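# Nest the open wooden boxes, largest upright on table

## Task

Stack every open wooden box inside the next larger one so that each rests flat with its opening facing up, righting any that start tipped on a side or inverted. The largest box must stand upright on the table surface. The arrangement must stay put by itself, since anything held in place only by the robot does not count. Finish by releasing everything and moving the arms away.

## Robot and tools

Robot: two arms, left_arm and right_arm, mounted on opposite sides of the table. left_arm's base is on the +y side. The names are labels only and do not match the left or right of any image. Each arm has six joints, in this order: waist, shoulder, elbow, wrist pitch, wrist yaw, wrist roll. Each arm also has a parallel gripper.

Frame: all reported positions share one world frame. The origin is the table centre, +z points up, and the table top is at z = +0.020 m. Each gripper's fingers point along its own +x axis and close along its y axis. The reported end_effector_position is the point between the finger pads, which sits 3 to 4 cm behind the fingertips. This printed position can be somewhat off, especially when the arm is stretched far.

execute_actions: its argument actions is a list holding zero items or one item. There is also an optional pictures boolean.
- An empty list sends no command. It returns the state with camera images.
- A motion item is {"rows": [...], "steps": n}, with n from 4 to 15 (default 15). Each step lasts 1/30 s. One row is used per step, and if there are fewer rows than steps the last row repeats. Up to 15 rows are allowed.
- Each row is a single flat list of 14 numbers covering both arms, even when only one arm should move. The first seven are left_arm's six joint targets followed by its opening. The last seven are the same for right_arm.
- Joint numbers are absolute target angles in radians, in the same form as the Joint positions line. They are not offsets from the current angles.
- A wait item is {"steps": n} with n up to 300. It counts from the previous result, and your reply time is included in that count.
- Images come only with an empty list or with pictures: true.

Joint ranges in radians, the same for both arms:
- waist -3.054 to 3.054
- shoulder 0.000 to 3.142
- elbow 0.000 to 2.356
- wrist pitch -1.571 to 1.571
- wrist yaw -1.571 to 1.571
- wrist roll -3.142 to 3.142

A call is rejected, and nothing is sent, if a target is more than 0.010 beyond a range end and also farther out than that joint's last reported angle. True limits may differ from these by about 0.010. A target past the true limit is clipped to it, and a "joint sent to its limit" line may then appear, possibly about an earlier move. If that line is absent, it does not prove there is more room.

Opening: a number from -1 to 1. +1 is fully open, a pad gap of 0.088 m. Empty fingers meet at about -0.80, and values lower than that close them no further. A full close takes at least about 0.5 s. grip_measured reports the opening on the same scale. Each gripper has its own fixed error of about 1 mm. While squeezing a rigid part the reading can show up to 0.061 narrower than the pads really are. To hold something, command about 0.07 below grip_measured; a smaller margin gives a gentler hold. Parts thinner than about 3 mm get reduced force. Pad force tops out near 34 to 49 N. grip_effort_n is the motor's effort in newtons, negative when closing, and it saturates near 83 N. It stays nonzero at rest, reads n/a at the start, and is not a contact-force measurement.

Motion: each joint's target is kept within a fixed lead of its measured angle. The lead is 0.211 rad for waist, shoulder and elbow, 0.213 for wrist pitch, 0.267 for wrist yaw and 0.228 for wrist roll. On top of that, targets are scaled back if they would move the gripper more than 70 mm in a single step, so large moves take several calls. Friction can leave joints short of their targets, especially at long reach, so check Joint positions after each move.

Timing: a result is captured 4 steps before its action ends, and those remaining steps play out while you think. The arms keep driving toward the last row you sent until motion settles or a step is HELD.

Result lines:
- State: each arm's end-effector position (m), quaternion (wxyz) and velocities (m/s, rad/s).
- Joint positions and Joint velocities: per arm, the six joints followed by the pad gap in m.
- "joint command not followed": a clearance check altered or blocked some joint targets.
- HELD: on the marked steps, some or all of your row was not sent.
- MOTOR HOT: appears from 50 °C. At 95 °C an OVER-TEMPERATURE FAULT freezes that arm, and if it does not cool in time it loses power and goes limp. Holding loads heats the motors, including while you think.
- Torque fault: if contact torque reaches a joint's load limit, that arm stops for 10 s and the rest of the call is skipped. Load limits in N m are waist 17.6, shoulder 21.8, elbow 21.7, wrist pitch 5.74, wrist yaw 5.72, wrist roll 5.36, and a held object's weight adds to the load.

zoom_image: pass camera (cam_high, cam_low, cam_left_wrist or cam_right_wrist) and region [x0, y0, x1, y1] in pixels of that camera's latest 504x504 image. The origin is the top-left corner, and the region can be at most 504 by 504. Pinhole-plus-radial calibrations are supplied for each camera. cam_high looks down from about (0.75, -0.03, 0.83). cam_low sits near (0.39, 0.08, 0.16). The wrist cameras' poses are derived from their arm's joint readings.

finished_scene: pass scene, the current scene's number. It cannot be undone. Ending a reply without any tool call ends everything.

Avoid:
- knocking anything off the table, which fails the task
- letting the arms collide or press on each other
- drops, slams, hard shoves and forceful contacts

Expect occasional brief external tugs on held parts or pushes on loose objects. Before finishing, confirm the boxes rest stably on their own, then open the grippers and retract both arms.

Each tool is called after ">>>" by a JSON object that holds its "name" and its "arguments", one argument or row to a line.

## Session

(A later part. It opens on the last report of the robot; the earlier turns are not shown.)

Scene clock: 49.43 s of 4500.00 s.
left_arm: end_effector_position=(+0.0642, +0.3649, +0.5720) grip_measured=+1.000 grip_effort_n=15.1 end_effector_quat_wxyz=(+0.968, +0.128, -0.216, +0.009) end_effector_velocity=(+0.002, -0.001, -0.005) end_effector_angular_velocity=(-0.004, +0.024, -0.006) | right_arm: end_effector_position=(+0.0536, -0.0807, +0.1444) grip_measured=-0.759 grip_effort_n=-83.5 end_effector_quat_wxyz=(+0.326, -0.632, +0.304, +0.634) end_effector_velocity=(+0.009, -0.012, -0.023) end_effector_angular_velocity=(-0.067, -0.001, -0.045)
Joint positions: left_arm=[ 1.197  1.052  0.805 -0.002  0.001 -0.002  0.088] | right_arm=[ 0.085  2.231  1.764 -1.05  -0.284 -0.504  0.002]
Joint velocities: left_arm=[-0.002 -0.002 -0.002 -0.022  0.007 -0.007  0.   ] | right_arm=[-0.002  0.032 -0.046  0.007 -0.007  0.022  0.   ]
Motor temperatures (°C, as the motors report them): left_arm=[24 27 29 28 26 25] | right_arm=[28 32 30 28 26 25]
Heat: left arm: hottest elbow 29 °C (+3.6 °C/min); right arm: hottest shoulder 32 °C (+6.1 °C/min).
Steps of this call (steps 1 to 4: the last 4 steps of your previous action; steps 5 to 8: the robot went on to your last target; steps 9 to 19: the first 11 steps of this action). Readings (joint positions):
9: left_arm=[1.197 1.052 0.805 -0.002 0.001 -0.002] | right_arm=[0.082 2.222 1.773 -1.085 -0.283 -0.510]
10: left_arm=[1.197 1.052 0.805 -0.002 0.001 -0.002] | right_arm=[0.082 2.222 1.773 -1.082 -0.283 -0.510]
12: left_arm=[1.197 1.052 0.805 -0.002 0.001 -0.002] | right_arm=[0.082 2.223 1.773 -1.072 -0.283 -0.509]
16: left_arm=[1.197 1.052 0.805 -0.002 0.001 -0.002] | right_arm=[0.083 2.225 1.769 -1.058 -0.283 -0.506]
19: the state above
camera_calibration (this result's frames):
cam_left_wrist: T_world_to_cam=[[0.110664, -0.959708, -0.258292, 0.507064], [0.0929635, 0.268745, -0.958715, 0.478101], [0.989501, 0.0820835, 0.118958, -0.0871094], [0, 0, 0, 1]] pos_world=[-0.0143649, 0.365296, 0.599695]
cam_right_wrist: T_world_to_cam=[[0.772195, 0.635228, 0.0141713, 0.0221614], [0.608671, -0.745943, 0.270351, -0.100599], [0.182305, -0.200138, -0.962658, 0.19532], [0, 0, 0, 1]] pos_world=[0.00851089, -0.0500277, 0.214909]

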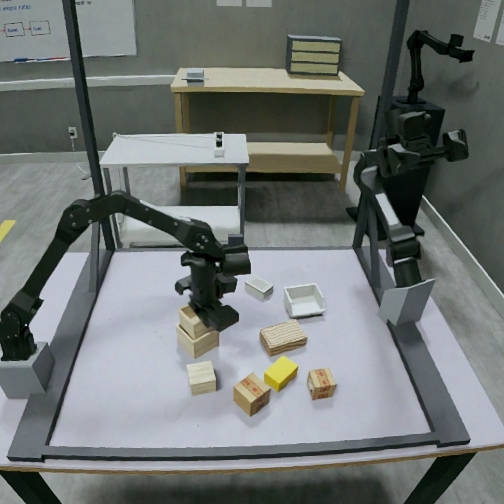

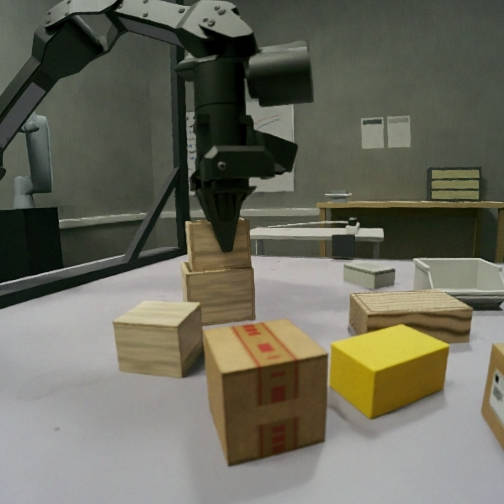

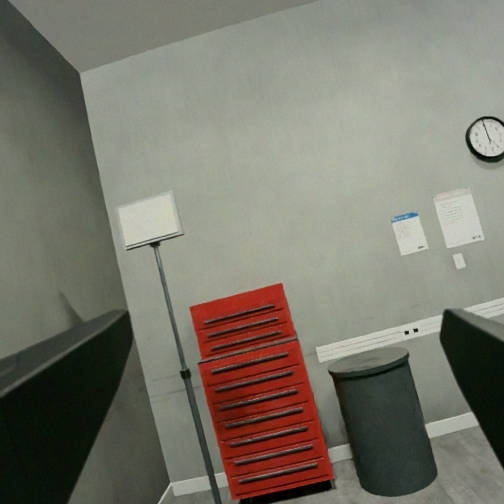

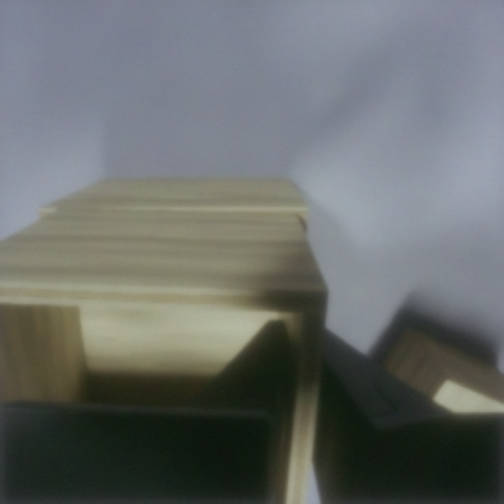

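>>> {"name": "execute_actions", "arguments": {
  "actions": [
    {"rows":[[1.2,1.0,0.8,0,0,0,1,0.083,2.215,1.765,-1.085,-0.283,-0.507,-0.9]],"steps":12}
  ]
}}

>>> {"name": "execute_actions", "arguments": {
  "actions": [
    {"rows":[[1.2,1.0,0.8,0,0,0,1,0.086,2.26,1.765,-1.082,-0.283,-0.505,-0.9]],"steps":12}
  ],
  "pictures": true
}}

Scene clock: 49.87 s of 4500.00 s.
left_arm: end_effector_position=(+0.0642, +0.3649, +0.5720) grip_measured=+1.000 grip_effort_n=15.6 end_effector_quat_wxyz=(+0.968, +0.128, -0.216, +0.009) end_effector_velocity=(+0.000, +0.001, -0.002) end_effector_angular_velocity=(-0.009, +0.006, +0.003) | right_arm: end_effector_position=(+0.0546, -0.0867, +0.1448) grip_measured=-0.759 grip_effort_n=-83.5 end_effector_quat_wxyz=(+0.321, -0.636, +0.314, +0.627) end_effector_velocity=(-0.001, -0.012, +0.000) end_effector_angular_velocity=(-0.050, +0.001, -0.005)
Joint positions: left_arm=[ 1.197  1.052  0.805 -0.002  0.001 -0.002  0.088] | right_arm=[ 0.085  2.229  1.764 -1.078 -0.284 -0.504  0.002]
Joint velocities: left_arm=[-0.002 -0.002 -0.002 -0.007 -0.007 -0.007  0.   ] | right_arm=[ 0.002 -0.002 -0.002 -0.051 -0.007 -0.007 -0.   ]
Motor temperatures (°C, as the motors report them): left_arm=[24 27 29 28 26 25] | right_arm=[28 32 30 28 26 25]
Heat: left arm: hottest elbow 29 °C (+3.6 °C/min); right arm: hottest shoulder 32 °C (+6.0 °C/min).
Steps of this call (steps 1 to 4: the last 4 steps of your previous action; step 5: the robot went on to your last target; steps 6 to 13: the first 8 steps of this action). Readings (joint positions):
6: left_arm=[1.197 1.052 0.805 -0.002 0.001 -0.002] | right_arm=[0.085 2.231 1.764 -1.046 -0.284 -0.503]
7: left_arm=[1.197 1.052 0.805 -0.002 0.001 -0.002] | right_arm=[0.085 2.231 1.764 -1.052 -0.284 -0.503]
9: left_arm=[1.197 1.052 0.805 -0.002 0.001 -0.002] | right_arm=[0.085 2.230 1.764 -1.068 -0.284 -0.503]
13: the state above

Scene clock: 50.27 s of 4500.00 s.
left_arm: end_effector_position=(+0.0642, +0.3649, +0.5720) grip_measured=+1.000 grip_effort_n=15.1 end_effector_quat_wxyz=(+0.968, +0.128, -0.216, +0.009) end_effector_velocity=(+0.000, +0.005, -0.001) end_effector_angular_velocity=(-0.005, +0.001, +0.026) | right_arm: end_effector_position=(+0.0555, -0.0879, +0.1427) grip_measured=-0.759 grip_effort_n=-83.5 end_effector_quat_wxyz=(+0.319, -0.637, +0.318, +0.625) end_effector_velocity=(+0.002, -0.006, -0.005) end_effector_angular_velocity=(-0.035, +0.003, -0.006)
Joint positions: left_arm=[ 1.197  1.052  0.805 -0.002  0.001 -0.002  0.088] | right_arm=[ 0.084  2.235  1.764 -1.082 -0.284 -0.504  0.002]
Joint velocities: left_arm=[ 0.002 -0.002 -0.002 -0.007 -0.022  0.007  0.   ] | right_arm=[-0.002  0.012 -0.002 -0.022 -0.007 -0.007 -0.   ]
Motor temperatures (°C, as the motors report them): left_arm=[24 27 29 28 26 25] | right_arm=[28 32 30 28 26 25]
Heat: left arm: hottest elbow 29 °C (+3.6 °C/min); right arm: hottest shoulder 32 °C (+6.0 °C/min).
Steps of this call (steps 1 to 4: the last 4 steps of your previous action; steps 5 to 12: the first 8 steps of this action). Readings (joint positions):
5: left_arm=[1.197 1.052 0.805 -0.002 0.001 -0.002] | right_arm=[0.085 2.229 1.764 -1.081 -0.284 -0.504]
6: left_arm=[1.197 1.052 0.805 -0.002 0.001 -0.002] | right_arm=[0.085 2.229 1.764 -1.081 -0.284 -0.504]
8: left_arm=[1.197 1.052 0.805 -0.002 0.001 -0.002] | right_arm=[0.085 2.232 1.764 -1.081 -0.284 -0.504]
12: the state above
camera_calibration (this result's frames):
cam_left_wrist: T_world_to_cam=[[0.110664, -0.959708, -0.258292, 0.507064], [0.0929635, 0.268745, -0.958715, 0.478101], [0.989501, 0.0820835, 0.118958, -0.0871094], [0, 0, 0, 1]] pos_world=[-0.0143649, 0.365296, 0.599695]
cam_right_wrist: T_world_to_cam=[[0.779276, 0.626666, -0.00437062, 0.026713], [0.599047, -0.742848, 0.298864, -0.109918], [0.184041, -0.235516, -0.954286, 0.187593], [0, 0, 0, 1]] pos_world=[0.0105042, -0.054211, 0.211985]

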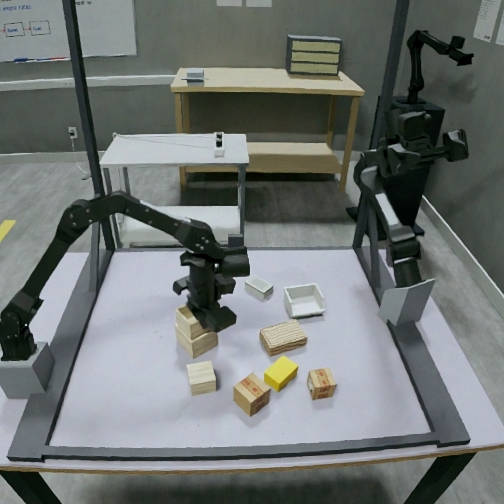

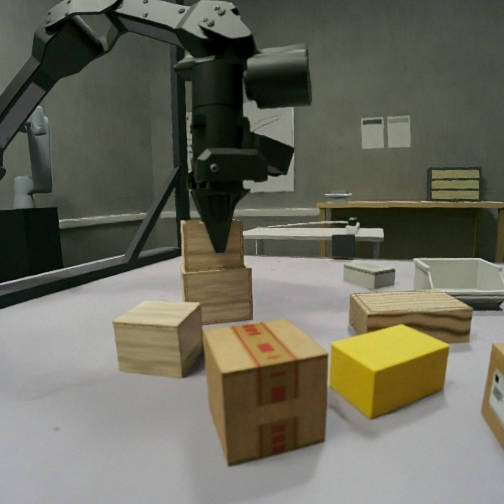

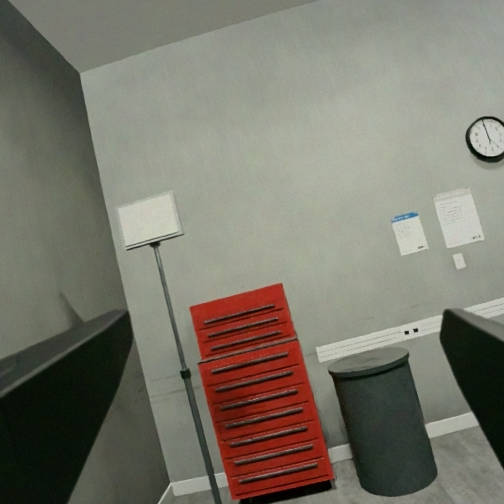

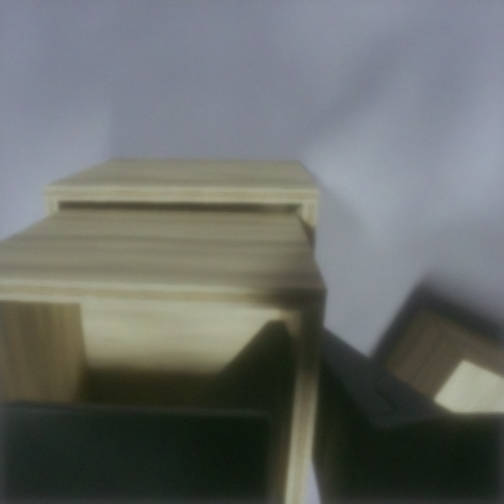

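>>> {"name": "execute_actions", "arguments": {
  "actions": [
    {"rows":[[1.2,1.0,0.8,0,0,0,1,0.086,2.20,1.765,-1.09,-0.283,-0.505,-0.9]],"steps":15}
  ],
  "pictures": true
}}

Scene clock: 50.77 s of 4500.00 s.
left_arm: end_effector_position=(+0.0642, +0.3649, +0.5720) grip_measured=+1.000 grip_effort_n=15.1 end_effector_quat_wxyz=(+0.968, +0.128, -0.216, +0.009) end_effector_velocity=(+0.002, +0.001, -0.003) end_effector_angular_velocity=(-0.009, +0.011, +0.004) | right_arm: end_effector_position=(+0.0529, -0.0878, +0.1513) grip_measured=-0.759 grip_effort_n=-83.5 end_effector_quat_wxyz=(+0.322, -0.635, +0.312, +0.629) end_effector_velocity=(-0.007, -0.001, +0.014) end_effector_angular_velocity=(+0.023, +0.025, +0.013)
Joint positions: left_arm=[ 1.197  1.052  0.805 -0.002  0.001 -0.002  0.088] | right_arm=[ 0.084  2.213  1.764 -1.087 -0.284 -0.504  0.002]
Joint velocities: left_arm=[-0.002  0.002 -0.002 -0.007 -0.007 -0.007  0.   ] | right_arm=[-0.002 -0.037 -0.002 -0.007 -0.022 -0.007 -0.   ]
Motor temperatures (°C, as the motors report them): left_arm=[24 27 29 28 26 25] | right_arm=[28 32 30 28 26 25]
Heat: left arm: hottest elbow 29 °C (+3.5 °C/min); right arm: hottest shoulder 32 °C (+5.9 °C/min).
Steps of this call (steps 1 to 4: the last 4 steps of your previous action; steps 5 to 15: the first 11 steps of this action). Readings (joint positions):
5: left_arm=[1.197 1.052 0.805 -0.002 0.001 -0.002] | right_arm=[0.084 2.234 1.764 -1.082 -0.284 -0.504]
6: left_arm=[1.197 1.052 0.805 -0.002 0.001 -0.002] | right_arm=[0.084 2.232 1.764 -1.083 -0.284 -0.504]
8: left_arm=[1.197 1.052 0.805 -0.002 0.001 -0.002] | right_arm=[0.084 2.228 1.764 -1.085 -0.284 -0.504]
12: left_arm=[1.197 1.052 0.805 -0.002 0.001 -0.002] | right_arm=[0.084 2.218 1.764 -1.087 -0.284 -0.504]
15: the state above
camera_calibration (this result's frames):
cam_left_wrist: T_world_to_cam=[[0.110664, -0.959708, -0.258292, 0.507064], [0.0929635, 0.268745, -0.958715, 0.478101], [0.989501, 0.0820835, 0.118958, -0.0871094], [0, 0, 0, 1]] pos_world=[-0.0143649, 0.365296, 0.599695]
cam_right_wrist: T_world_to_cam=[[0.776159, 0.630525, 0.00394944, 0.0280295], [0.603362, -0.744512, 0.285755, -0.109202], [0.183116, -0.219408, -0.958295, 0.198309], [0, 0, 0, 1]] pos_world=[0.00781946, -0.0554648, 0.221133]

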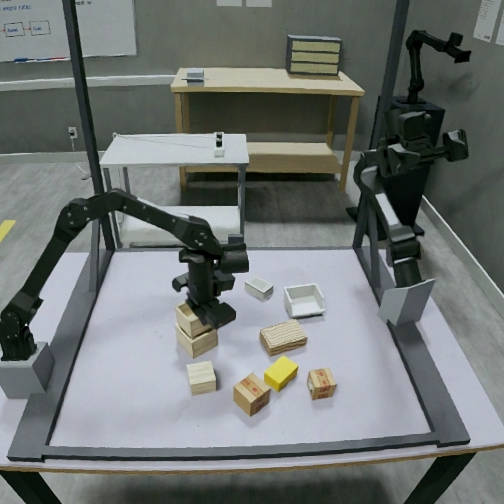

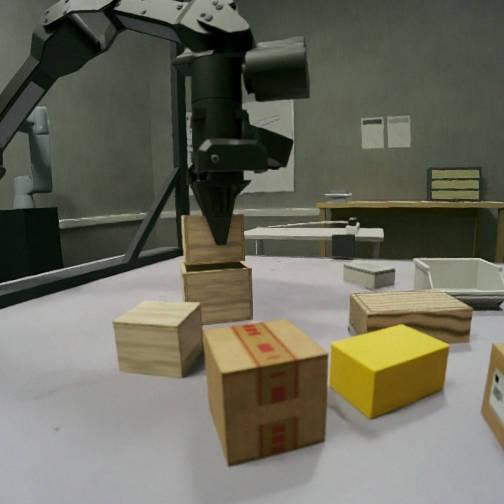

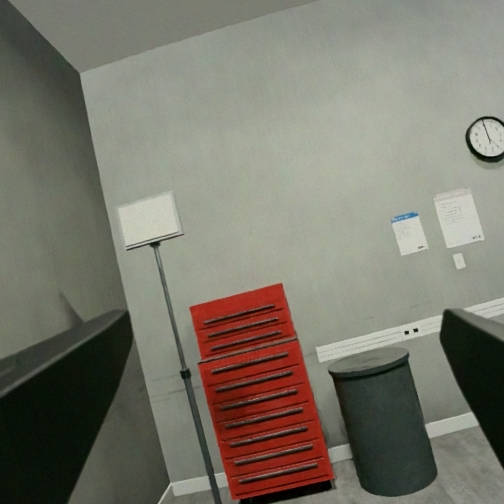

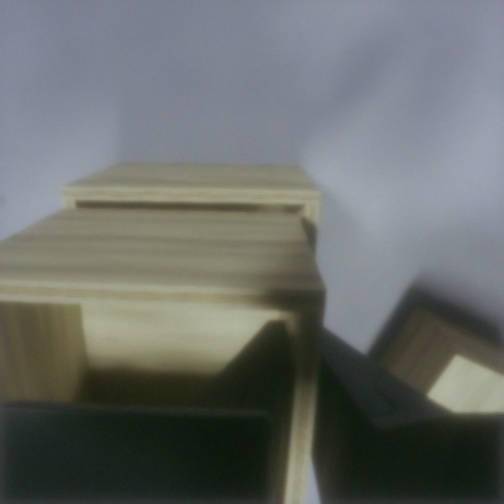

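>>> {"name": "execute_actions", "arguments": {
  "actions": [
    {"rows":[[1.2,1.0,0.8,0,0,0,1,0.086,2.20,1.765,-1.087,-0.283,-0.478,-0.9],[1.2,1.0,0.8,0,0,0,1,0.086,2.20,1.765,-1.087,-0.283,-0.478,-0.9],[1.2,1.0,0.8,0,0,0,1,0.086,2.20,1.765,-1.087,-0.283,-0.478,-0.9],[1.2,1.0,0.8,0,0,0,1,0.086,2.20,1.765,-1.087,-0.283,-0.478,-0.9],[1.2,1.0,0.8,0,0,0,1,0.086,2.20,1.765,-1.087,-0.283,-0.478,-0.9],[1.2,1.0,0.8,0,0,0,1,0.086,2.27,1.765,-1.087,-0.283,-0.478,-0.9]],"steps":15}
  ]
}}

>>> {"name": "execute_actions", "arguments": {
  "actions": [
    {"steps":10}
  ],
  "pictures": true
}}

Scene clock: 51.47 s of 4500.00 s.
left_arm: end_effector_position=(+0.0642, +0.3649, +0.5720) grip_measured=+1.000 grip_effort_n=15.1 end_effector_quat_wxyz=(+0.968, +0.128, -0.216, +0.009) end_effector_velocity=(+0.000, +0.001, -0.002) end_effector_angular_velocity=(+0.018, +0.005, +0.016) | right_arm: end_effector_position=(+0.0571, -0.0894, +0.1418) grip_measured=-0.759 grip_effort_n=-83.5 end_effector_quat_wxyz=(+0.326, -0.635, +0.330, +0.618) end_effector_velocity=(+0.019, +0.003, +0.009) end_effector_angular_velocity=(+0.012, +0.008, -0.043)
Joint positions: left_arm=[ 1.197  1.052  0.805 -0.002  0.001 -0.002  0.088] | right_arm=[ 0.082  2.238  1.764 -1.09  -0.284 -0.481  0.002]
Joint velocities: left_arm=[-0.002 -0.002 -0.002 -0.007 -0.007  0.022  0.   ] | right_arm=[-0.051 -0.007 -0.002 -0.007 -0.007 -0.007 -0.   ]
Motor temperatures (°C, as the motors report them): left_arm=[24 27 29 28 26 25] | right_arm=[28 32 30 28 26 25]
Heat: left arm: hottest elbow 29 °C (+3.5 °C/min); right arm: hottest shoulder 32 °C (+5.8 °C/min).
Steps of this call (steps 1 to 4: the last 4 steps of your previous action; steps 5 to 10: the robot went on to your last target; steps 11 to 21: the first 11 steps of this action). Readings (joint positions):
11: left_arm=[1.197 1.052 0.805 -0.002 0.001 -0.002] | right_arm=[0.084 2.212 1.764 -1.088 -0.284 -0.502]
12: left_arm=[1.197 1.052 0.805 -0.002 0.001 -0.002] | right_arm=[0.084 2.212 1.764 -1.088 -0.284 -0.497]
14: left_arm=[1.197 1.052 0.805 -0.002 0.001 -0.002] | right_arm=[0.084 2.212 1.764 -1.088 -0.284 -0.490]
18: left_arm=[1.197 1.052 0.805 -0.002 0.001 -0.002] | right_arm=[0.084 2.223 1.764 -1.087 -0.284 -0.483]
21: the state above

Scene clock: 51.80 s of 4500.00 s.
left_arm: end_effector_position=(+0.0642, +0.3649, +0.5720) grip_measured=+1.000 grip_effort_n=15.1 end_effector_quat_wxyz=(+0.968, +0.128, -0.216, +0.009) end_effector_velocity=(-0.001, -0.002, +0.000) end_effector_angular_velocity=(-0.015, -0.004, -0.019) | right_arm: end_effector_position=(+0.0575, -0.0889, +0.1414) grip_measured=-0.759 grip_effort_n=-83.5 end_effector_quat_wxyz=(+0.326, -0.634, +0.330, +0.618) end_effector_velocity=(-0.003, -0.006, -0.001) end_effector_angular_velocity=(-0.029, +0.033, -0.004)
Joint positions: left_arm=[ 1.197  1.052  0.805 -0.002  0.001 -0.002  0.088] | right_arm=[ 0.081  2.241  1.766 -1.089 -0.284 -0.48   0.002]
Joint velocities: left_arm=[-0.002 -0.002 -0.002  0.007  0.007 -0.022  0.   ] | right_arm=[-0.002  0.002 -0.002 -0.022 -0.037 -0.007 -0.   ]
Motor temperatures (°C, as the motors report them): left_arm=[24 27 29 28 26 25] | right_arm=[28 32 30 28 26 25]
Heat: left arm: hottest elbow 29 °C (+3.5 °C/min); right arm: hottest shoulder 32 °C (+5.8 °C/min).
Kept back: nothing.
Steps of this call (steps 1 to 4: the last 4 steps of your previous action; steps 5 to 10: the robot went on to your last target). Readings (joint positions):
1: left_arm=[1.197 1.052 0.805 -0.002 0.001 -0.002] | right_arm=[0.082 2.238 1.764 -1.089 -0.284 -0.481]
2: left_arm=[1.197 1.052 0.805 -0.002 0.001 -0.002] | right_arm=[0.082 2.239 1.764 -1.089 -0.284 -0.481]
4: left_arm=[1.197 1.052 0.805 -0.002 0.001 -0.002] | right_arm=[0.081 2.240 1.765 -1.089 -0.284 -0.480]
8: left_arm=[1.197 1.052 0.805 -0.002 0.001 -0.002] | right_arm=[0.081 2.241 1.766 -1.089 -0.284 -0.480]
10: the state above
camera_calibration (this result's frames):
cam_left_wrist: T_world_to_cam=[[0.110664, -0.959708, -0.258292, 0.507064], [0.0929635, 0.268745, -0.958715, 0.478101], [0.989501, 0.0820835, 0.118958, -0.0871094], [0, 0, 0, 1]] pos_world=[-0.0143649, 0.365296, 0.599695]
cam_right_wrist: T_world_to_cam=[[0.798089, 0.602476, -0.00871887, 0.0232161], [0.575598, -0.758046, 0.306682, -0.112567], [0.178159, -0.249778, -0.951772, 0.184368], [0, 0, 0, 1]] pos_world=[0.0134179, -0.0532669, 0.210201]

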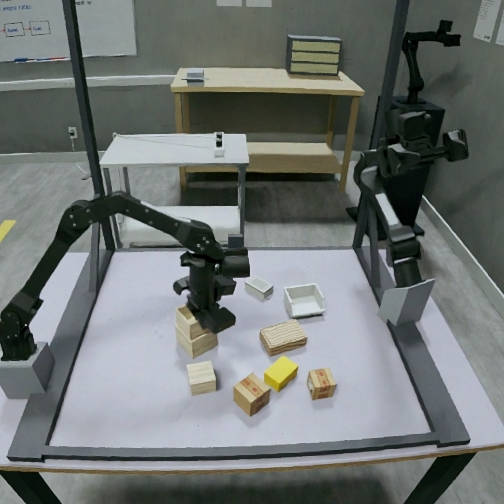

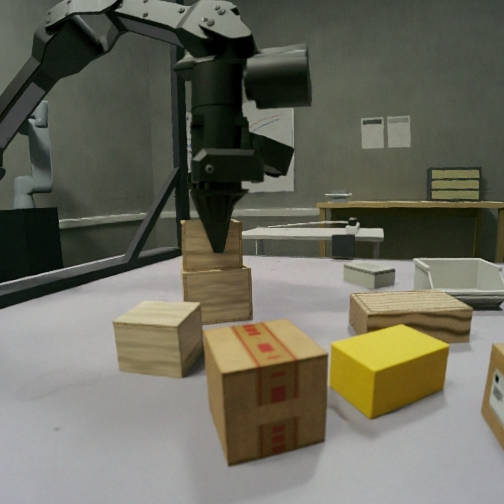

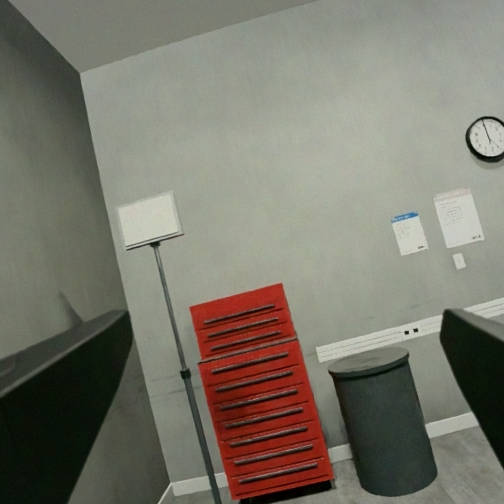

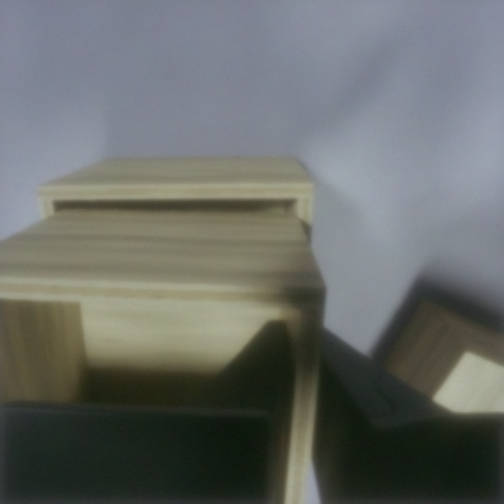

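>>> {"name": "zoom_image", "arguments": {
  "camera": "cam_high",
  "region": [160,290,250,365]
}}

Region (160, 290, 250, 365) of cam_high's 504x504 image, scaled by 5.600, with more detail than that image has.

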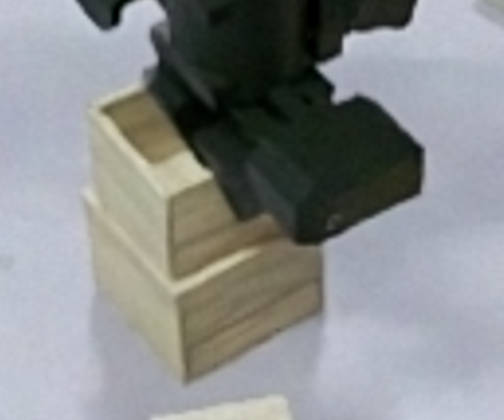

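>>> {"name": "execute_actions", "arguments": {
  "actions": [
    {"rows":[[1.2,1.0,0.8,0,0,0,1,0.086,2.20,1.765,-1.087,-0.283,-0.49,-0.9],[1.2,1.0,0.8,0,0,0,1,0.086,2.20,1.765,-1.087,-0.283,-0.49,-0.9],[1.2,1.0,0.8,0,0,0,1,0.086,2.20,1.765,-1.087,-0.283,-0.49,-0.9],[1.2,1.0,0.8,0,0,0,1,0.086,2.20,1.765,-1.087,-0.283,-0.49,-0.9],[1.2,1.0,0.8,0,0,0,1,0.086,2.20,1.765,-1.087,-0.283,-0.49,-0.9],[1.2,1.0,0.8,0,0,0,1,0.086,2.20,1.765,-1.087,-0.283,-0.49,-0.9],[1.2,1.0,0.8,0,0,0,1,0.086,2.20,1.765,-1.087,-0.283,-0.49,-0.9],[1.2,1.0,0.8,0,0,0,1,0.094,2.20,1.765,-1.087,-0.283,-0.485,-0.9]],"steps":15}
  ]
}}

>>> {"name": "execute_actions", "arguments": {
  "actions": [
    {"steps":8}
  ],
  "pictures": true
}}

Scene clock: 52.63 s of 4500.00 s.
left_arm: end_effector_position=(+0.0642, +0.3649, +0.5720) grip_measured=+1.000 grip_effort_n=15.1 end_effector_quat_wxyz=(+0.968, +0.128, -0.216, +0.009) end_effector_velocity=(-0.001, -0.002, -0.001) end_effector_angular_velocity=(-0.002, +0.005, -0.011) | right_arm: end_effector_position=(+0.0517, -0.0879, +0.1516) grip_measured=-0.759 grip_effort_n=-83.5 end_effector_quat_wxyz=(+0.327, -0.632, +0.317, +0.627) end_effector_velocity=(-0.022, -0.008, +0.010) end_effector_angular_velocity=(+0.003, -0.006, +0.057)
Joint positions: left_arm=[ 1.197  1.052  0.805 -0.002  0.001 -0.002  0.088] | right_arm=[ 0.087  2.213  1.766 -1.089 -0.284 -0.486  0.002]
Joint velocities: left_arm=[-0.002 -0.002  0.002 -0.007  0.007 -0.007  0.   ] | right_arm=[ 0.046 -0.042 -0.002 -0.022  0.007 -0.007 -0.   ]
Motor temperatures (°C, as the motors report them): left_arm=[24 27 29 28 26 25] | right_arm=[28 33 30 28 26 25]
Heat: left arm: hottest elbow 29 °C (+3.4 °C/min); right arm: hottest shoulder 33 °C (+6.8 °C/min).
Steps of this call (steps 1 to 14: the robot went on to your last target; steps 15 to 25: the first 11 steps of this action). Readings (joint positions):
15: left_arm=[1.197 1.052 0.805 -0.002 0.001 -0.002] | right_arm=[0.081 2.238 1.766 -1.089 -0.284 -0.480]
16: left_arm=[1.197 1.052 0.805 -0.002 0.001 -0.002] | right_arm=[0.081 2.235 1.766 -1.089 -0.284 -0.481]
18: left_arm=[1.197 1.052 0.805 -0.002 0.001 -0.002] | right_arm=[0.082 2.231 1.766 -1.089 -0.284 -0.484]
22: left_arm=[1.197 1.052 0.805 -0.002 0.001 -0.002] | right_arm=[0.083 2.219 1.766 -1.089 -0.284 -0.486]
25: the state above

Scene clock: 52.90 s of 4500.00 s.
left_arm: end_effector_position=(+0.0642, +0.3649, +0.5720) grip_measured=+1.000 grip_effort_n=15.6 end_effector_quat_wxyz=(+0.968, +0.128, -0.216, +0.009) end_effector_velocity=(-0.001, -0.002, -0.001) end_effector_angular_velocity=(-0.016, +0.006, -0.017) | right_arm: end_effector_position=(+0.0496, -0.0883, +0.1514) grip_measured=-0.759 grip_effort_n=-83.5 end_effector_quat_wxyz=(+0.326, -0.633, +0.315, +0.627) end_effector_velocity=(+0.000, -0.006, +0.001) end_effector_angular_velocity=(-0.021, +0.004, -0.016)
Joint positions: left_arm=[ 1.197  1.052  0.805 -0.002  0.001 -0.002  0.088] | right_arm=[ 0.092  2.212  1.766 -1.089 -0.284 -0.486  0.002]
Joint velocities: left_arm=[-0.002 -0.002  0.002 -0.007  0.007 -0.022  0.   ] | right_arm=[-0.002 -0.007 -0.007 -0.022 -0.007  0.007  0.   ]
Motor temperatures (°C, as the motors report them): left_arm=[24 27 29 28 26 25] | right_arm=[28 33 30 28 26 25]
Heat: left arm: hottest elbow 29 °C (+3.4 °C/min); right arm: hottest shoulder 33 °C (+6.8 °C/min).
Kept back: nothing.
Steps of this call (steps 1 to 4: the last 4 steps of your previous action; steps 5 to 8: the robot went on to your last target). Readings (joint positions):
1: left_arm=[1.197 1.052 0.805 -0.002 0.001 -0.002] | right_arm=[0.088 2.212 1.766 -1.089 -0.284 -0.486]
2: left_arm=[1.197 1.052 0.805 -0.002 0.001 -0.002] | right_arm=[0.089 2.212 1.766 -1.089 -0.284 -0.486]
4: left_arm=[1.197 1.052 0.805 -0.002 0.001 -0.002] | right_arm=[0.091 2.212 1.766 -1.089 -0.284 -0.486]
8: the state above
camera_calibration (this result's frames):
cam_left_wrist: T_world_to_cam=[[0.110664, -0.959708, -0.258292, 0.507064], [0.0929635, 0.268745, -0.958715, 0.478101], [0.989501, 0.0820835, 0.118958, -0.0871094], [0, 0, 0, 1]] pos_world=[-0.0143649, 0.365296, 0.599695]
cam_right_wrist: T_world_to_cam=[[0.783008, 0.622002, 0.00345486, 0.029901], [0.595266, -0.75094, 0.285915, -0.107865], [0.180434, -0.221817, -0.958249, 0.198824], [0, 0, 0, 1]] pos_world=[0.00492102, -0.0554961, 0.22126]

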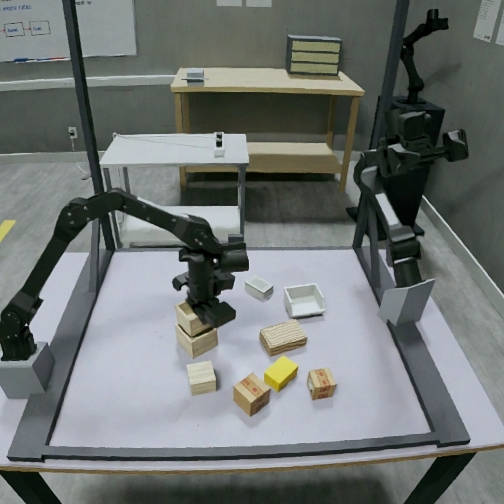

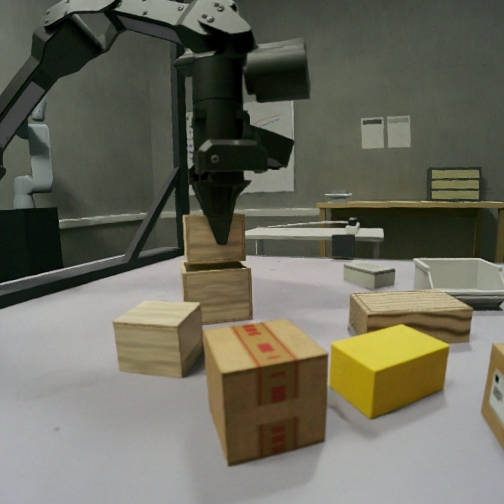

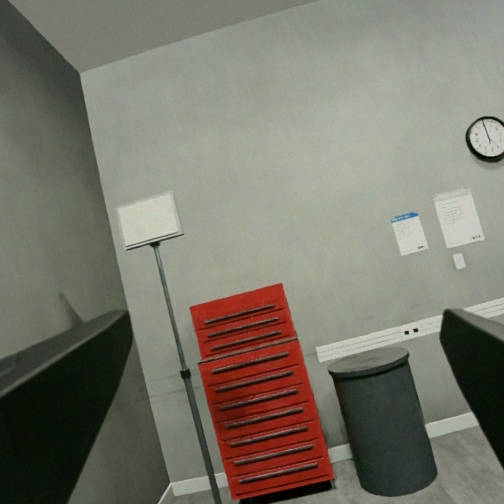

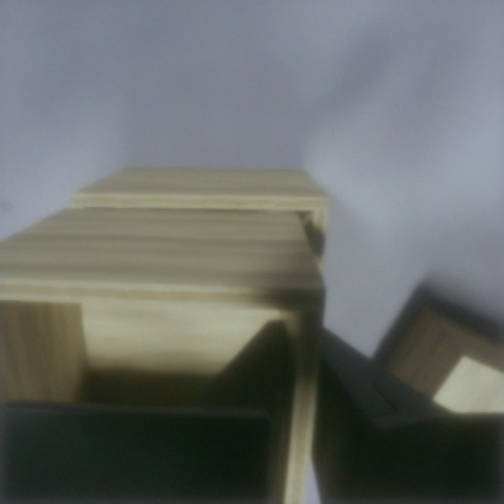

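>>> {"name": "execute_actions", "arguments": {
  "actions": [
    {"rows":[[1.2,1.0,0.8,0,0,0,1,0.094,2.27,1.765,-1.091,-0.283,-0.485,-0.9]],"steps":15}
  ]
}}

>>> {"name": "execute_actions", "arguments": {
  "actions": [
    {"steps":8}
  ],
  "pictures": true
}}

Scene clock: 53.37 s of 4500.00 s.
left_arm: end_effector_position=(+0.0642, +0.3649, +0.5720) grip_measured=+1.000 grip_effort_n=15.1 end_effector_quat_wxyz=(+0.968, +0.128, -0.216, +0.009) end_effector_velocity=(+0.002, +0.003, -0.002) end_effector_angular_velocity=(-0.015, +0.007, +0.017) | right_arm: end_effector_position=(+0.0536, -0.0896, +0.1418) grip_measured=-0.759 grip_effort_n=-83.5 end_effector_quat_wxyz=(+0.321, -0.636, +0.327, +0.621) end_effector_velocity=(-0.002, -0.002, +0.001) end_effector_angular_velocity=(-0.009, +0.021, +0.002)
Joint positions: left_arm=[ 1.197  1.052  0.805 -0.002  0.001 -0.002  0.088] | right_arm=[ 0.089  2.238  1.768 -1.092 -0.288 -0.486  0.002]
Joint velocities: left_arm=[-0.002  0.002 -0.002 -0.007 -0.022 -0.007  0.   ] | right_arm=[-0.002 -0.002 -0.002 -0.007 -0.022 -0.007 -0.   ]
Motor temperatures (°C, as the motors report them): left_arm=[24 27 29 28 26 25] | right_arm=[28 33 30 28 26 25]
Heat: left arm: hottest elbow 29 °C (+3.4 °C/min); right arm: hottest shoulder 33 °C (+6.7 °C/min).
Steps of this call (steps 1 to 3: the robot went on to your last target; steps 4 to 14: the first 11 steps of this action). Readings (joint positions):
4: left_arm=[1.197 1.052 0.805 -0.002 0.001 -0.002] | right_arm=[0.092 2.213 1.766 -1.089 -0.284 -0.486]
5: left_arm=[1.197 1.052 0.805 -0.002 0.001 -0.002] | right_arm=[0.092 2.217 1.766 -1.088 -0.284 -0.486]
7: left_arm=[1.197 1.052 0.805 -0.002 0.001 -0.002] | right_arm=[0.092 2.228 1.766 -1.088 -0.284 -0.486]
11: left_arm=[1.197 1.052 0.805 -0.002 0.001 -0.002] | right_arm=[0.089 2.238 1.767 -1.091 -0.288 -0.486]
14: the state above

Scene clock: 53.63 s of 4500.00 s.
left_arm: end_effector_position=(+0.0642, +0.3649, +0.5720) grip_measured=+1.000 grip_effort_n=15.6 end_effector_quat_wxyz=(+0.968, +0.128, -0.216, +0.009) end_effector_velocity=(-0.001, -0.000, +0.001) end_effector_angular_velocity=(-0.008, -0.008, -0.000) | right_arm: end_effector_position=(+0.0536, -0.0896, +0.1416) grip_measured=-0.759 grip_effort_n=-83.5 end_effector_quat_wxyz=(+0.321, -0.636, +0.327, +0.621) end_effector_velocity=(-0.001, -0.002, +0.003) end_effector_angular_velocity=(-0.003, +0.007, +0.004)
Joint positions: left_arm=[ 1.197  1.052  0.805 -0.002  0.001 -0.002  0.088] | right_arm=[ 0.089  2.239  1.768 -1.092 -0.288 -0.486  0.002]
Joint velocities: left_arm=[-0.002 -0.002 -0.002  0.007 -0.007 -0.007  0.   ] | right_arm=[-0.002 -0.007 -0.002 -0.007 -0.007 -0.007 -0.   ]
Motor temperatures (°C, as the motors report them): left_arm=[24 27 29 28 26 25] | right_arm=[28 33 30 28 26 25]
Heat: left arm: hottest elbow 29 °C (+3.4 °C/min); right arm: hottest shoulder 33 °C (+6.7 °C/min).
Kept back: nothing.
Steps of this call (steps 1 to 4: the last 4 steps of your previous action; steps 5 to 8: the robot went on to your last target). Readings (joint positions):
1: left_arm=[1.197 1.052 0.805 -0.002 0.001 -0.002] | right_arm=[0.089 2.238 1.768 -1.092 -0.288 -0.486]
2: left_arm=[1.197 1.052 0.805 -0.002 0.001 -0.002] | right_arm=[0.089 2.239 1.768 -1.092 -0.288 -0.486]
4: left_arm=[1.197 1.052 0.805 -0.002 0.001 -0.002] | right_arm=[0.089 2.239 1.768 -1.092 -0.288 -0.486]
8: the state above
camera_calibration (this result's frames):
cam_left_wrist: T_world_to_cam=[[0.110664, -0.959708, -0.258292, 0.507064], [0.0929635, 0.268745, -0.958715, 0.478101], [0.989501, 0.0820835, 0.118958, -0.0871094], [0, 0, 0, 1]] pos_world=[-0.0143649, 0.365296, 0.599695]
cam_right_wrist: T_world_to_cam=[[0.790202, 0.612712, -0.012835, 0.0286648], [0.586535, -0.750039, 0.305643, -0.110699], [0.177645, -0.249048, -0.95206, 0.185266], [0, 0, 0, 1]] pos_world=[0.00936669, -0.0544521, 0.210586]

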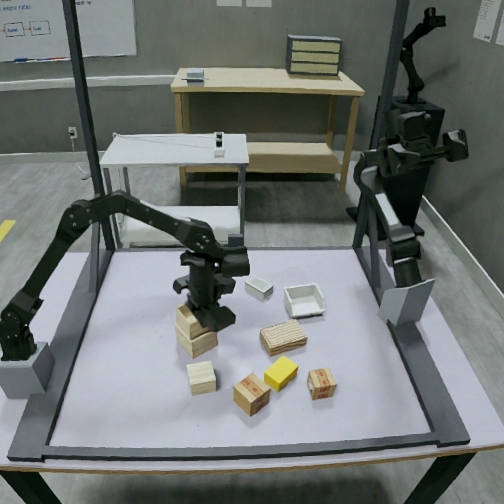

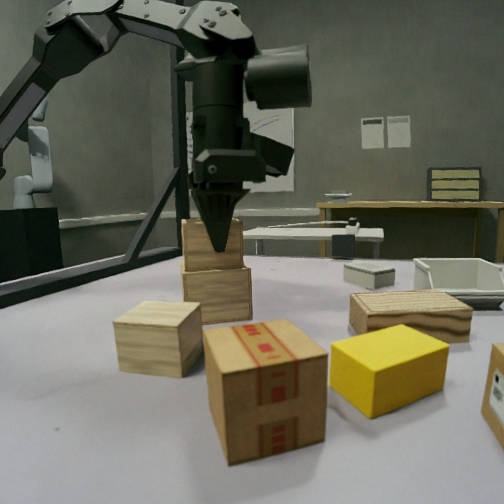

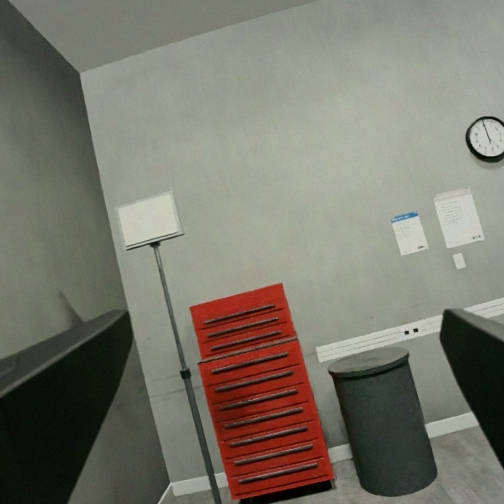

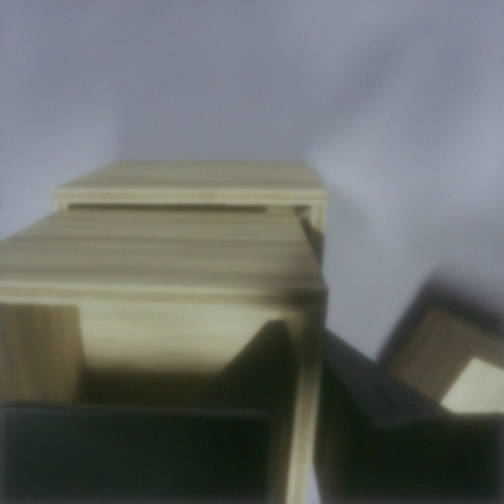

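>>> {"name": "execute_actions", "arguments": {
  "actions": [
    {"rows":[[1.2,1.0,0.8,0,0,0,1,0.092,2.20,1.765,-1.092,-0.283,-0.485,-0.9],[1.2,1.0,0.8,0,0,0,1,0.092,2.20,1.765,-1.092,-0.283,-0.485,-0.9],[1.2,1.0,0.8,0,0,0,1,0.092,2.20,1.765,-1.092,-0.283,-0.485,-0.9],[1.2,1.0,0.8,0,0,0,1,0.092,2.20,1.765,-1.092,-0.283,-0.485,-0.9],[1.2,1.0,0.8,0,0,0,1,0.092,2.20,1.765,-1.092,-0.283,-0.485,-0.9],[1.2,1.0,0.8,0,0,0,1,0.092,2.20,1.765,-1.092,-0.283,-0.485,-0.9],[1.2,1.0,0.8,0,0,0,1,0.092,2.20,1.765,-1.076,-0.283,-0.485,-0.9]],"steps":15}
  ]
}}

>>> {"name": "execute_actions", "arguments": {
  "actions": [
    {"rows":[[1.2,1.0,0.8,0,0,0,1,0.092,2.27,1.765,-1.078,-0.283,-0.485,-0.9]],"steps":15}
  ]
}}

>>> {"name": "execute_actions", "arguments": {
  "actions": [
    {"steps":8}
  ],
  "pictures": true
}}

Scene clock: 54.53 s of 4500.00 s.
left_arm: end_effector_position=(+0.0642, +0.3649, +0.5720) grip_measured=+1.000 grip_effort_n=15.1 end_effector_quat_wxyz=(+0.968, +0.128, -0.216, +0.009) end_effector_velocity=(+0.003, +0.004, -0.006) end_effector_angular_velocity=(+0.000, +0.023, +0.018) | right_arm: end_effector_position=(+0.0500, -0.0862, +0.1513) grip_measured=-0.759 grip_effort_n=-83.5 end_effector_quat_wxyz=(+0.327, -0.631, +0.314, +0.630) end_effector_velocity=(-0.006, +0.003, +0.018) end_effector_angular_velocity=(+0.048, +0.014, +0.020)
Joint positions: left_arm=[ 1.197  1.052  0.805 -0.002  0.001 -0.002  0.088] | right_arm=[ 0.089  2.214  1.768 -1.082 -0.288 -0.486  0.002]
Joint velocities: left_arm=[ 0.002 -0.002 -0.007 -0.022 -0.007  0.007  0.   ] | right_arm=[-0.002 -0.046 -0.002  0.007 -0.007 -0.007 -0.   ]
Motor temperatures (°C, as the motors report them): left_arm=[24 27 29 28 26 25] | right_arm=[28 33 30 28 26 25]
Heat: left arm: hottest elbow 29 °C (+3.3 °C/min); right arm: hottest shoulder 33 °C (+6.6 °C/min).
Steps of this call (steps 1 to 15: the robot went on to your last target; step 16: nothing new was sent; steps 17 to 27: the first 11 steps of this action). Readings (joint positions):
17: left_arm=[1.197 1.052 0.805 -0.002 0.001 -0.002] | right_arm=[0.089 2.236 1.768 -1.092 -0.288 -0.486]
18: left_arm=[1.197 1.052 0.805 -0.002 0.001 -0.002] | right_arm=[0.089 2.233 1.768 -1.092 -0.288 -0.486]
20: left_arm=[1.197 1.052 0.805 -0.002 0.001 -0.002] | right_arm=[0.089 2.228 1.768 -1.092 -0.288 -0.486]
24: left_arm=[1.197 1.052 0.805 -0.002 0.001 -0.002] | right_arm=[0.089 2.219 1.768 -1.089 -0.288 -0.486]
27: the state above

Scene clock: 55.03 s of 4500.00 s.
left_arm: end_effector_position=(+0.0642, +0.3649, +0.5720) grip_measured=+1.000 grip_effort_n=15.1 end_effector_quat_wxyz=(+0.968, +0.128, -0.216, +0.009) end_effector_velocity=(+0.003, +0.002, -0.004) end_effector_angular_velocity=(-0.009, +0.016, +0.006) | right_arm: end_effector_position=(+0.0546, -0.0865, +0.1422) grip_measured=-0.759 grip_effort_n=-83.5 end_effector_quat_wxyz=(+0.325, -0.633, +0.323, +0.624) end_effector_velocity=(-0.003, -0.000, -0.004) end_effector_angular_velocity=(-0.006, +0.021, +0.009)
Joint positions: left_arm=[ 1.197  1.052  0.805 -0.002  0.001 -0.002  0.088] | right_arm=[ 0.085  2.238  1.768 -1.079 -0.289 -0.486  0.002]
Joint velocities: left_arm=[-0.002  0.002 -0.007 -0.007 -0.007 -0.007  0.   ] | right_arm=[ 0.002  0.007 -0.002  0.007 -0.022 -0.007 -0.   ]
Motor temperatures (°C, as the motors report them): left_arm=[24 27 29 28 26 25] | right_arm=[28 33 30 28 26 25]
Heat: left arm: hottest elbow 29 °C (+3.3 °C/min); right arm: hottest shoulder 33 °C (+6.5 °C/min).
Steps of this call (steps 1 to 4: the last 4 steps of your previous action; steps 5 to 15: the first 11 steps of this action). Readings (joint positions):
5: left_arm=[1.197 1.052 0.805 -0.002 0.001 -0.002] | right_arm=[0.089 2.214 1.768 -1.079 -0.288 -0.486]
6: left_arm=[1.197 1.052 0.805 -0.002 0.001 -0.002] | right_arm=[0.089 2.218 1.768 -1.078 -0.288 -0.486]
8: left_arm=[1.197 1.052 0.805 -0.002 0.001 -0.002] | right_arm=[0.089 2.229 1.768 -1.078 -0.288 -0.486]
12: left_arm=[1.197 1.052 0.805 -0.002 0.001 -0.002] | right_arm=[0.085 2.237 1.768 -1.079 -0.289 -0.486]
15: the state above

Scene clock: 55.30 s of 4500.00 s.
left_arm: end_effector_position=(+0.0642, +0.3649, +0.5720) grip_measured=+1.000 grip_effort_n=15.6 end_effector_quat_wxyz=(+0.968, +0.128, -0.216, +0.009) end_effector_velocity=(-0.001, +0.000, -0.001) end_effector_angular_velocity=(-0.008, +0.001, +0.002) | right_arm: end_effector_position=(+0.0547, -0.0865, +0.1421) grip_measured=-0.759 grip_effort_n=-83.5 end_effector_quat_wxyz=(+0.325, -0.633, +0.323, +0.624) end_effector_velocity=(+0.002, -0.007, -0.002) end_effector_angular_velocity=(-0.030, +0.003, -0.019)
Joint positions: left_arm=[ 1.197  1.052  0.805 -0.002  0.001 -0.002  0.088] | right_arm=[ 0.085  2.239  1.768 -1.079 -0.289 -0.486  0.002]
Joint velocities: left_arm=[-0.002 -0.007 -0.002 -0.007 -0.007 -0.007  0.   ] | right_arm=[-0.002  0.002 -0.007 -0.022 -0.007  0.007  0.   ]
Motor temperatures (°C, as the motors report them): left_arm=[24 27 29 28 26 25] | right_arm=[28 33 30 28 26 25]
Heat: left arm: hottest elbow 29 °C (+3.3 °C/min); right arm: hottest shoulder 33 °C (+6.5 °C/min).
Kept back: nothing.
Steps of this call (steps 1 to 4: the last 4 steps of your previous action; steps 5 to 8: the robot went on to your last target). Readings (joint positions):
1: left_arm=[1.197 1.052 0.805 -0.002 0.001 -0.002] | right_arm=[0.085 2.238 1.768 -1.079 -0.289 -0.486]
2: left_arm=[1.197 1.052 0.805 -0.002 0.001 -0.002] | right_arm=[0.085 2.238 1.768 -1.079 -0.289 -0.486]
4: left_arm=[1.197 1.052 0.805 -0.002 0.001 -0.002] | right_arm=[0.085 2.239 1.768 -1.079 -0.289 -0.486]
8: the state above
camera_calibration (this result's frames):
cam_left_wrist: T_world_to_cam=[[0.110664, -0.959708, -0.258292, 0.507064], [0.0929635, 0.268745, -0.958715, 0.478101], [0.989501, 0.0820835, 0.118958, -0.0871094], [0, 0, 0, 1]] pos_world=[-0.0143649, 0.365296, 0.599695]
cam_right_wrist: T_world_to_cam=[[0.789999, 0.613074, -0.00647102, 0.0250389], [0.587517, -0.753965, 0.293872, -0.107798], [0.175286, -0.23596, -0.955823, 0.18809], [0, 0, 0, 1]] pos_world=[0.010583, -0.052245, 0.211621]

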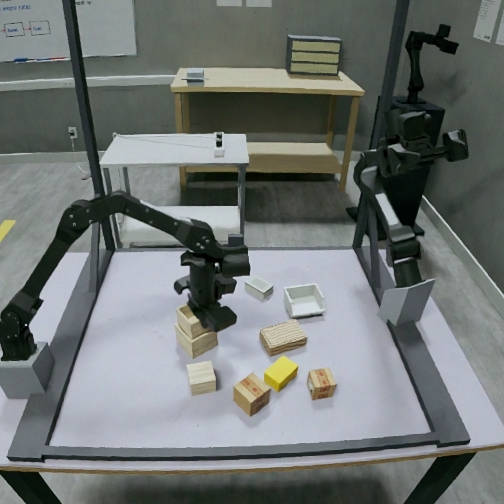

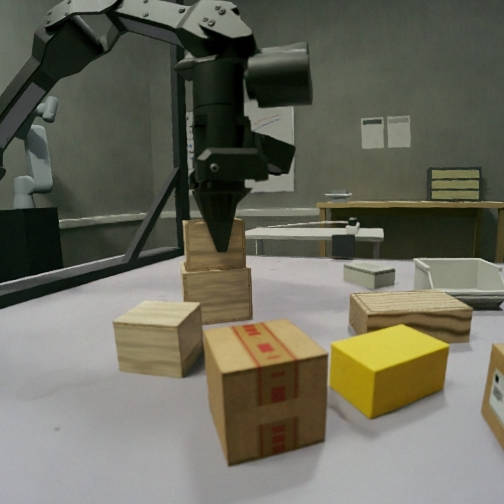

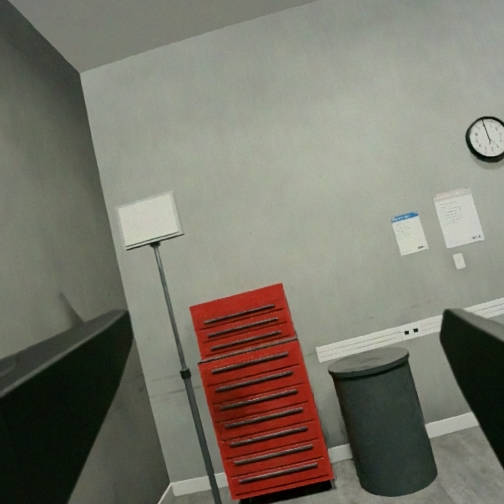

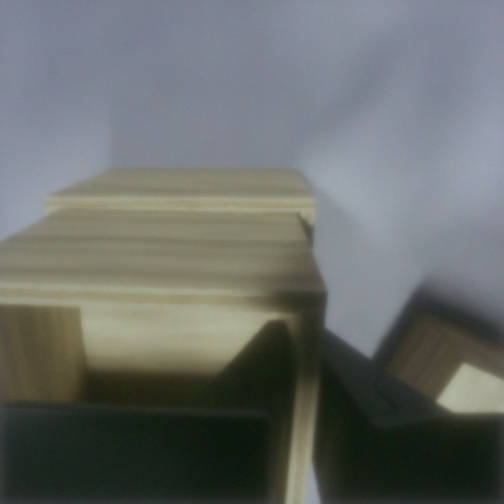

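>>> {"name": "execute_actions", "arguments": {
  "actions": [
    {"rows":[[1.2,1.0,0.8,0,0,0,1,0.097,2.265,1.742,-1.06,-0.285,-0.478,-0.9]],"steps":15}
  ],
  "pictures": true
}}

Scene clock: 56.00 s of 4500.00 s.
left_arm: end_effector_position=(+0.0642, +0.3649, +0.5720) grip_measured=+1.000 grip_effort_n=15.1 end_effector_quat_wxyz=(+0.968, +0.128, -0.216, +0.009) end_effector_velocity=(-0.001, -0.002, +0.000) end_effector_angular_velocity=(-0.015, -0.004, -0.019) | right_arm: end_effector_position=(+0.0539, -0.0892, +0.1312) grip_measured=-0.759 grip_effort_n=-83.5 end_effector_quat_wxyz=(+0.320, -0.636, +0.328, +0.621) end_effector_velocity=(-0.002, +0.001, -0.001) end_effector_angular_velocity=(-0.000, +0.022, +0.005)
Joint positions: left_arm=[ 1.197  1.052  0.805 -0.002  0.001 -0.002  0.088] | right_arm=[ 0.095  2.254  1.753 -1.063 -0.288 -0.481  0.002]
Joint velocities: left_arm=[-0.002 -0.002 -0.002  0.007  0.007 -0.022  0.   ] | right_arm=[-0.002  0.002 -0.002  0.007 -0.022 -0.007 -0.   ]
Motor temperatures (°C, as the motors report them): left_arm=[24 27 29 28 26 25] | right_arm=[28 33 30 28 26 25]
Heat: left arm: hottest elbow 29 °C (+3.2 °C/min); right arm: hottest shoulder 33 °C (+6.4 °C/min).
Steps of this call (steps 1 to 10: the robot went on to your last target; steps 11 to 21: the first 11 steps of this action). Readings (joint positions):
11: left_arm=[1.197 1.052 0.805 -0.002 0.001 -0.002] | right_arm=[0.085 2.239 1.768 -1.079 -0.289 -0.486]
12: left_arm=[1.197 1.052 0.805 -0.002 0.001 -0.002] | right_arm=[0.085 2.239 1.768 -1.078 -0.289 -0.485]
14: left_arm=[1.197 1.052 0.805 -0.002 0.001 -0.002] | right_arm=[0.087 2.241 1.766 -1.066 -0.288 -0.483]
18: left_arm=[1.197 1.052 0.805 -0.002 0.001 -0.002] | right_arm=[0.094 2.253 1.755 -1.064 -0.288 -0.481]
21: the state above
camera_calibration (this result's frames):
cam_left_wrist: T_world_to_cam=[[0.110664, -0.959708, -0.258292, 0.507064], [0.0929635, 0.268745, -0.958715, 0.478101], [0.989501, 0.0820835, 0.118958, -0.0871094], [0, 0, 0, 1]] pos_world=[-0.0143649, 0.365296, 0.599695]
cam_right_wrist: T_world_to_cam=[[0.789796, 0.613193, -0.0147268, 0.028396], [0.586904, -0.748523, 0.308638, -0.107615], [0.178232, -0.252404, -0.951065, 0.174923], [0, 0, 0, 1]] pos_world=[0.00955562, -0.0538129, 0.199996]

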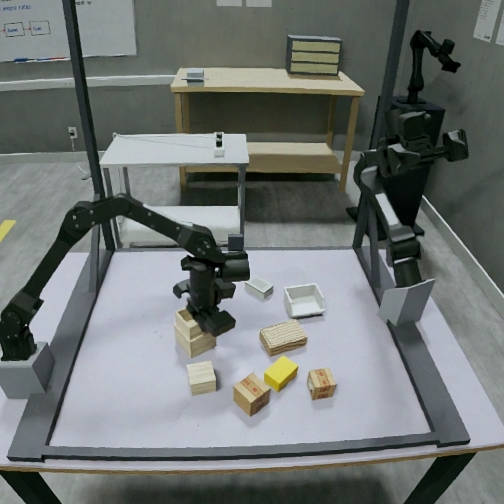

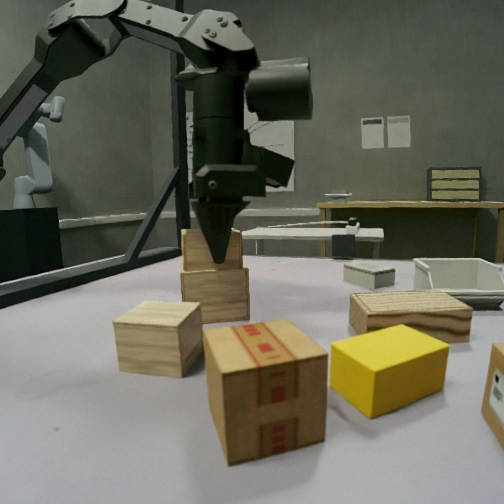

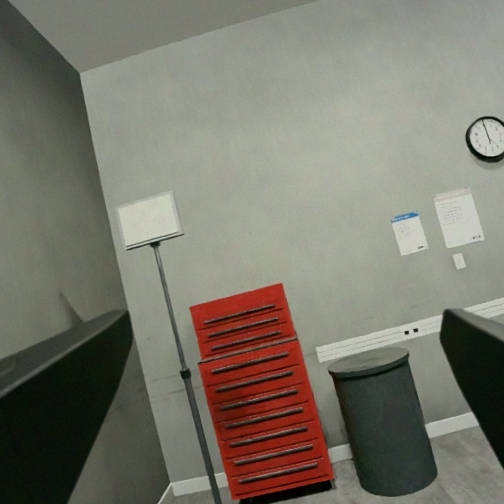

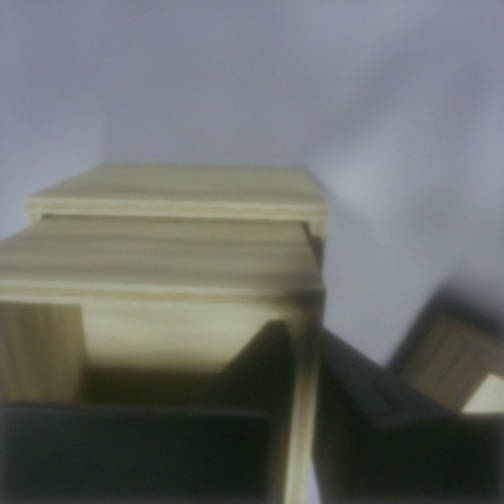

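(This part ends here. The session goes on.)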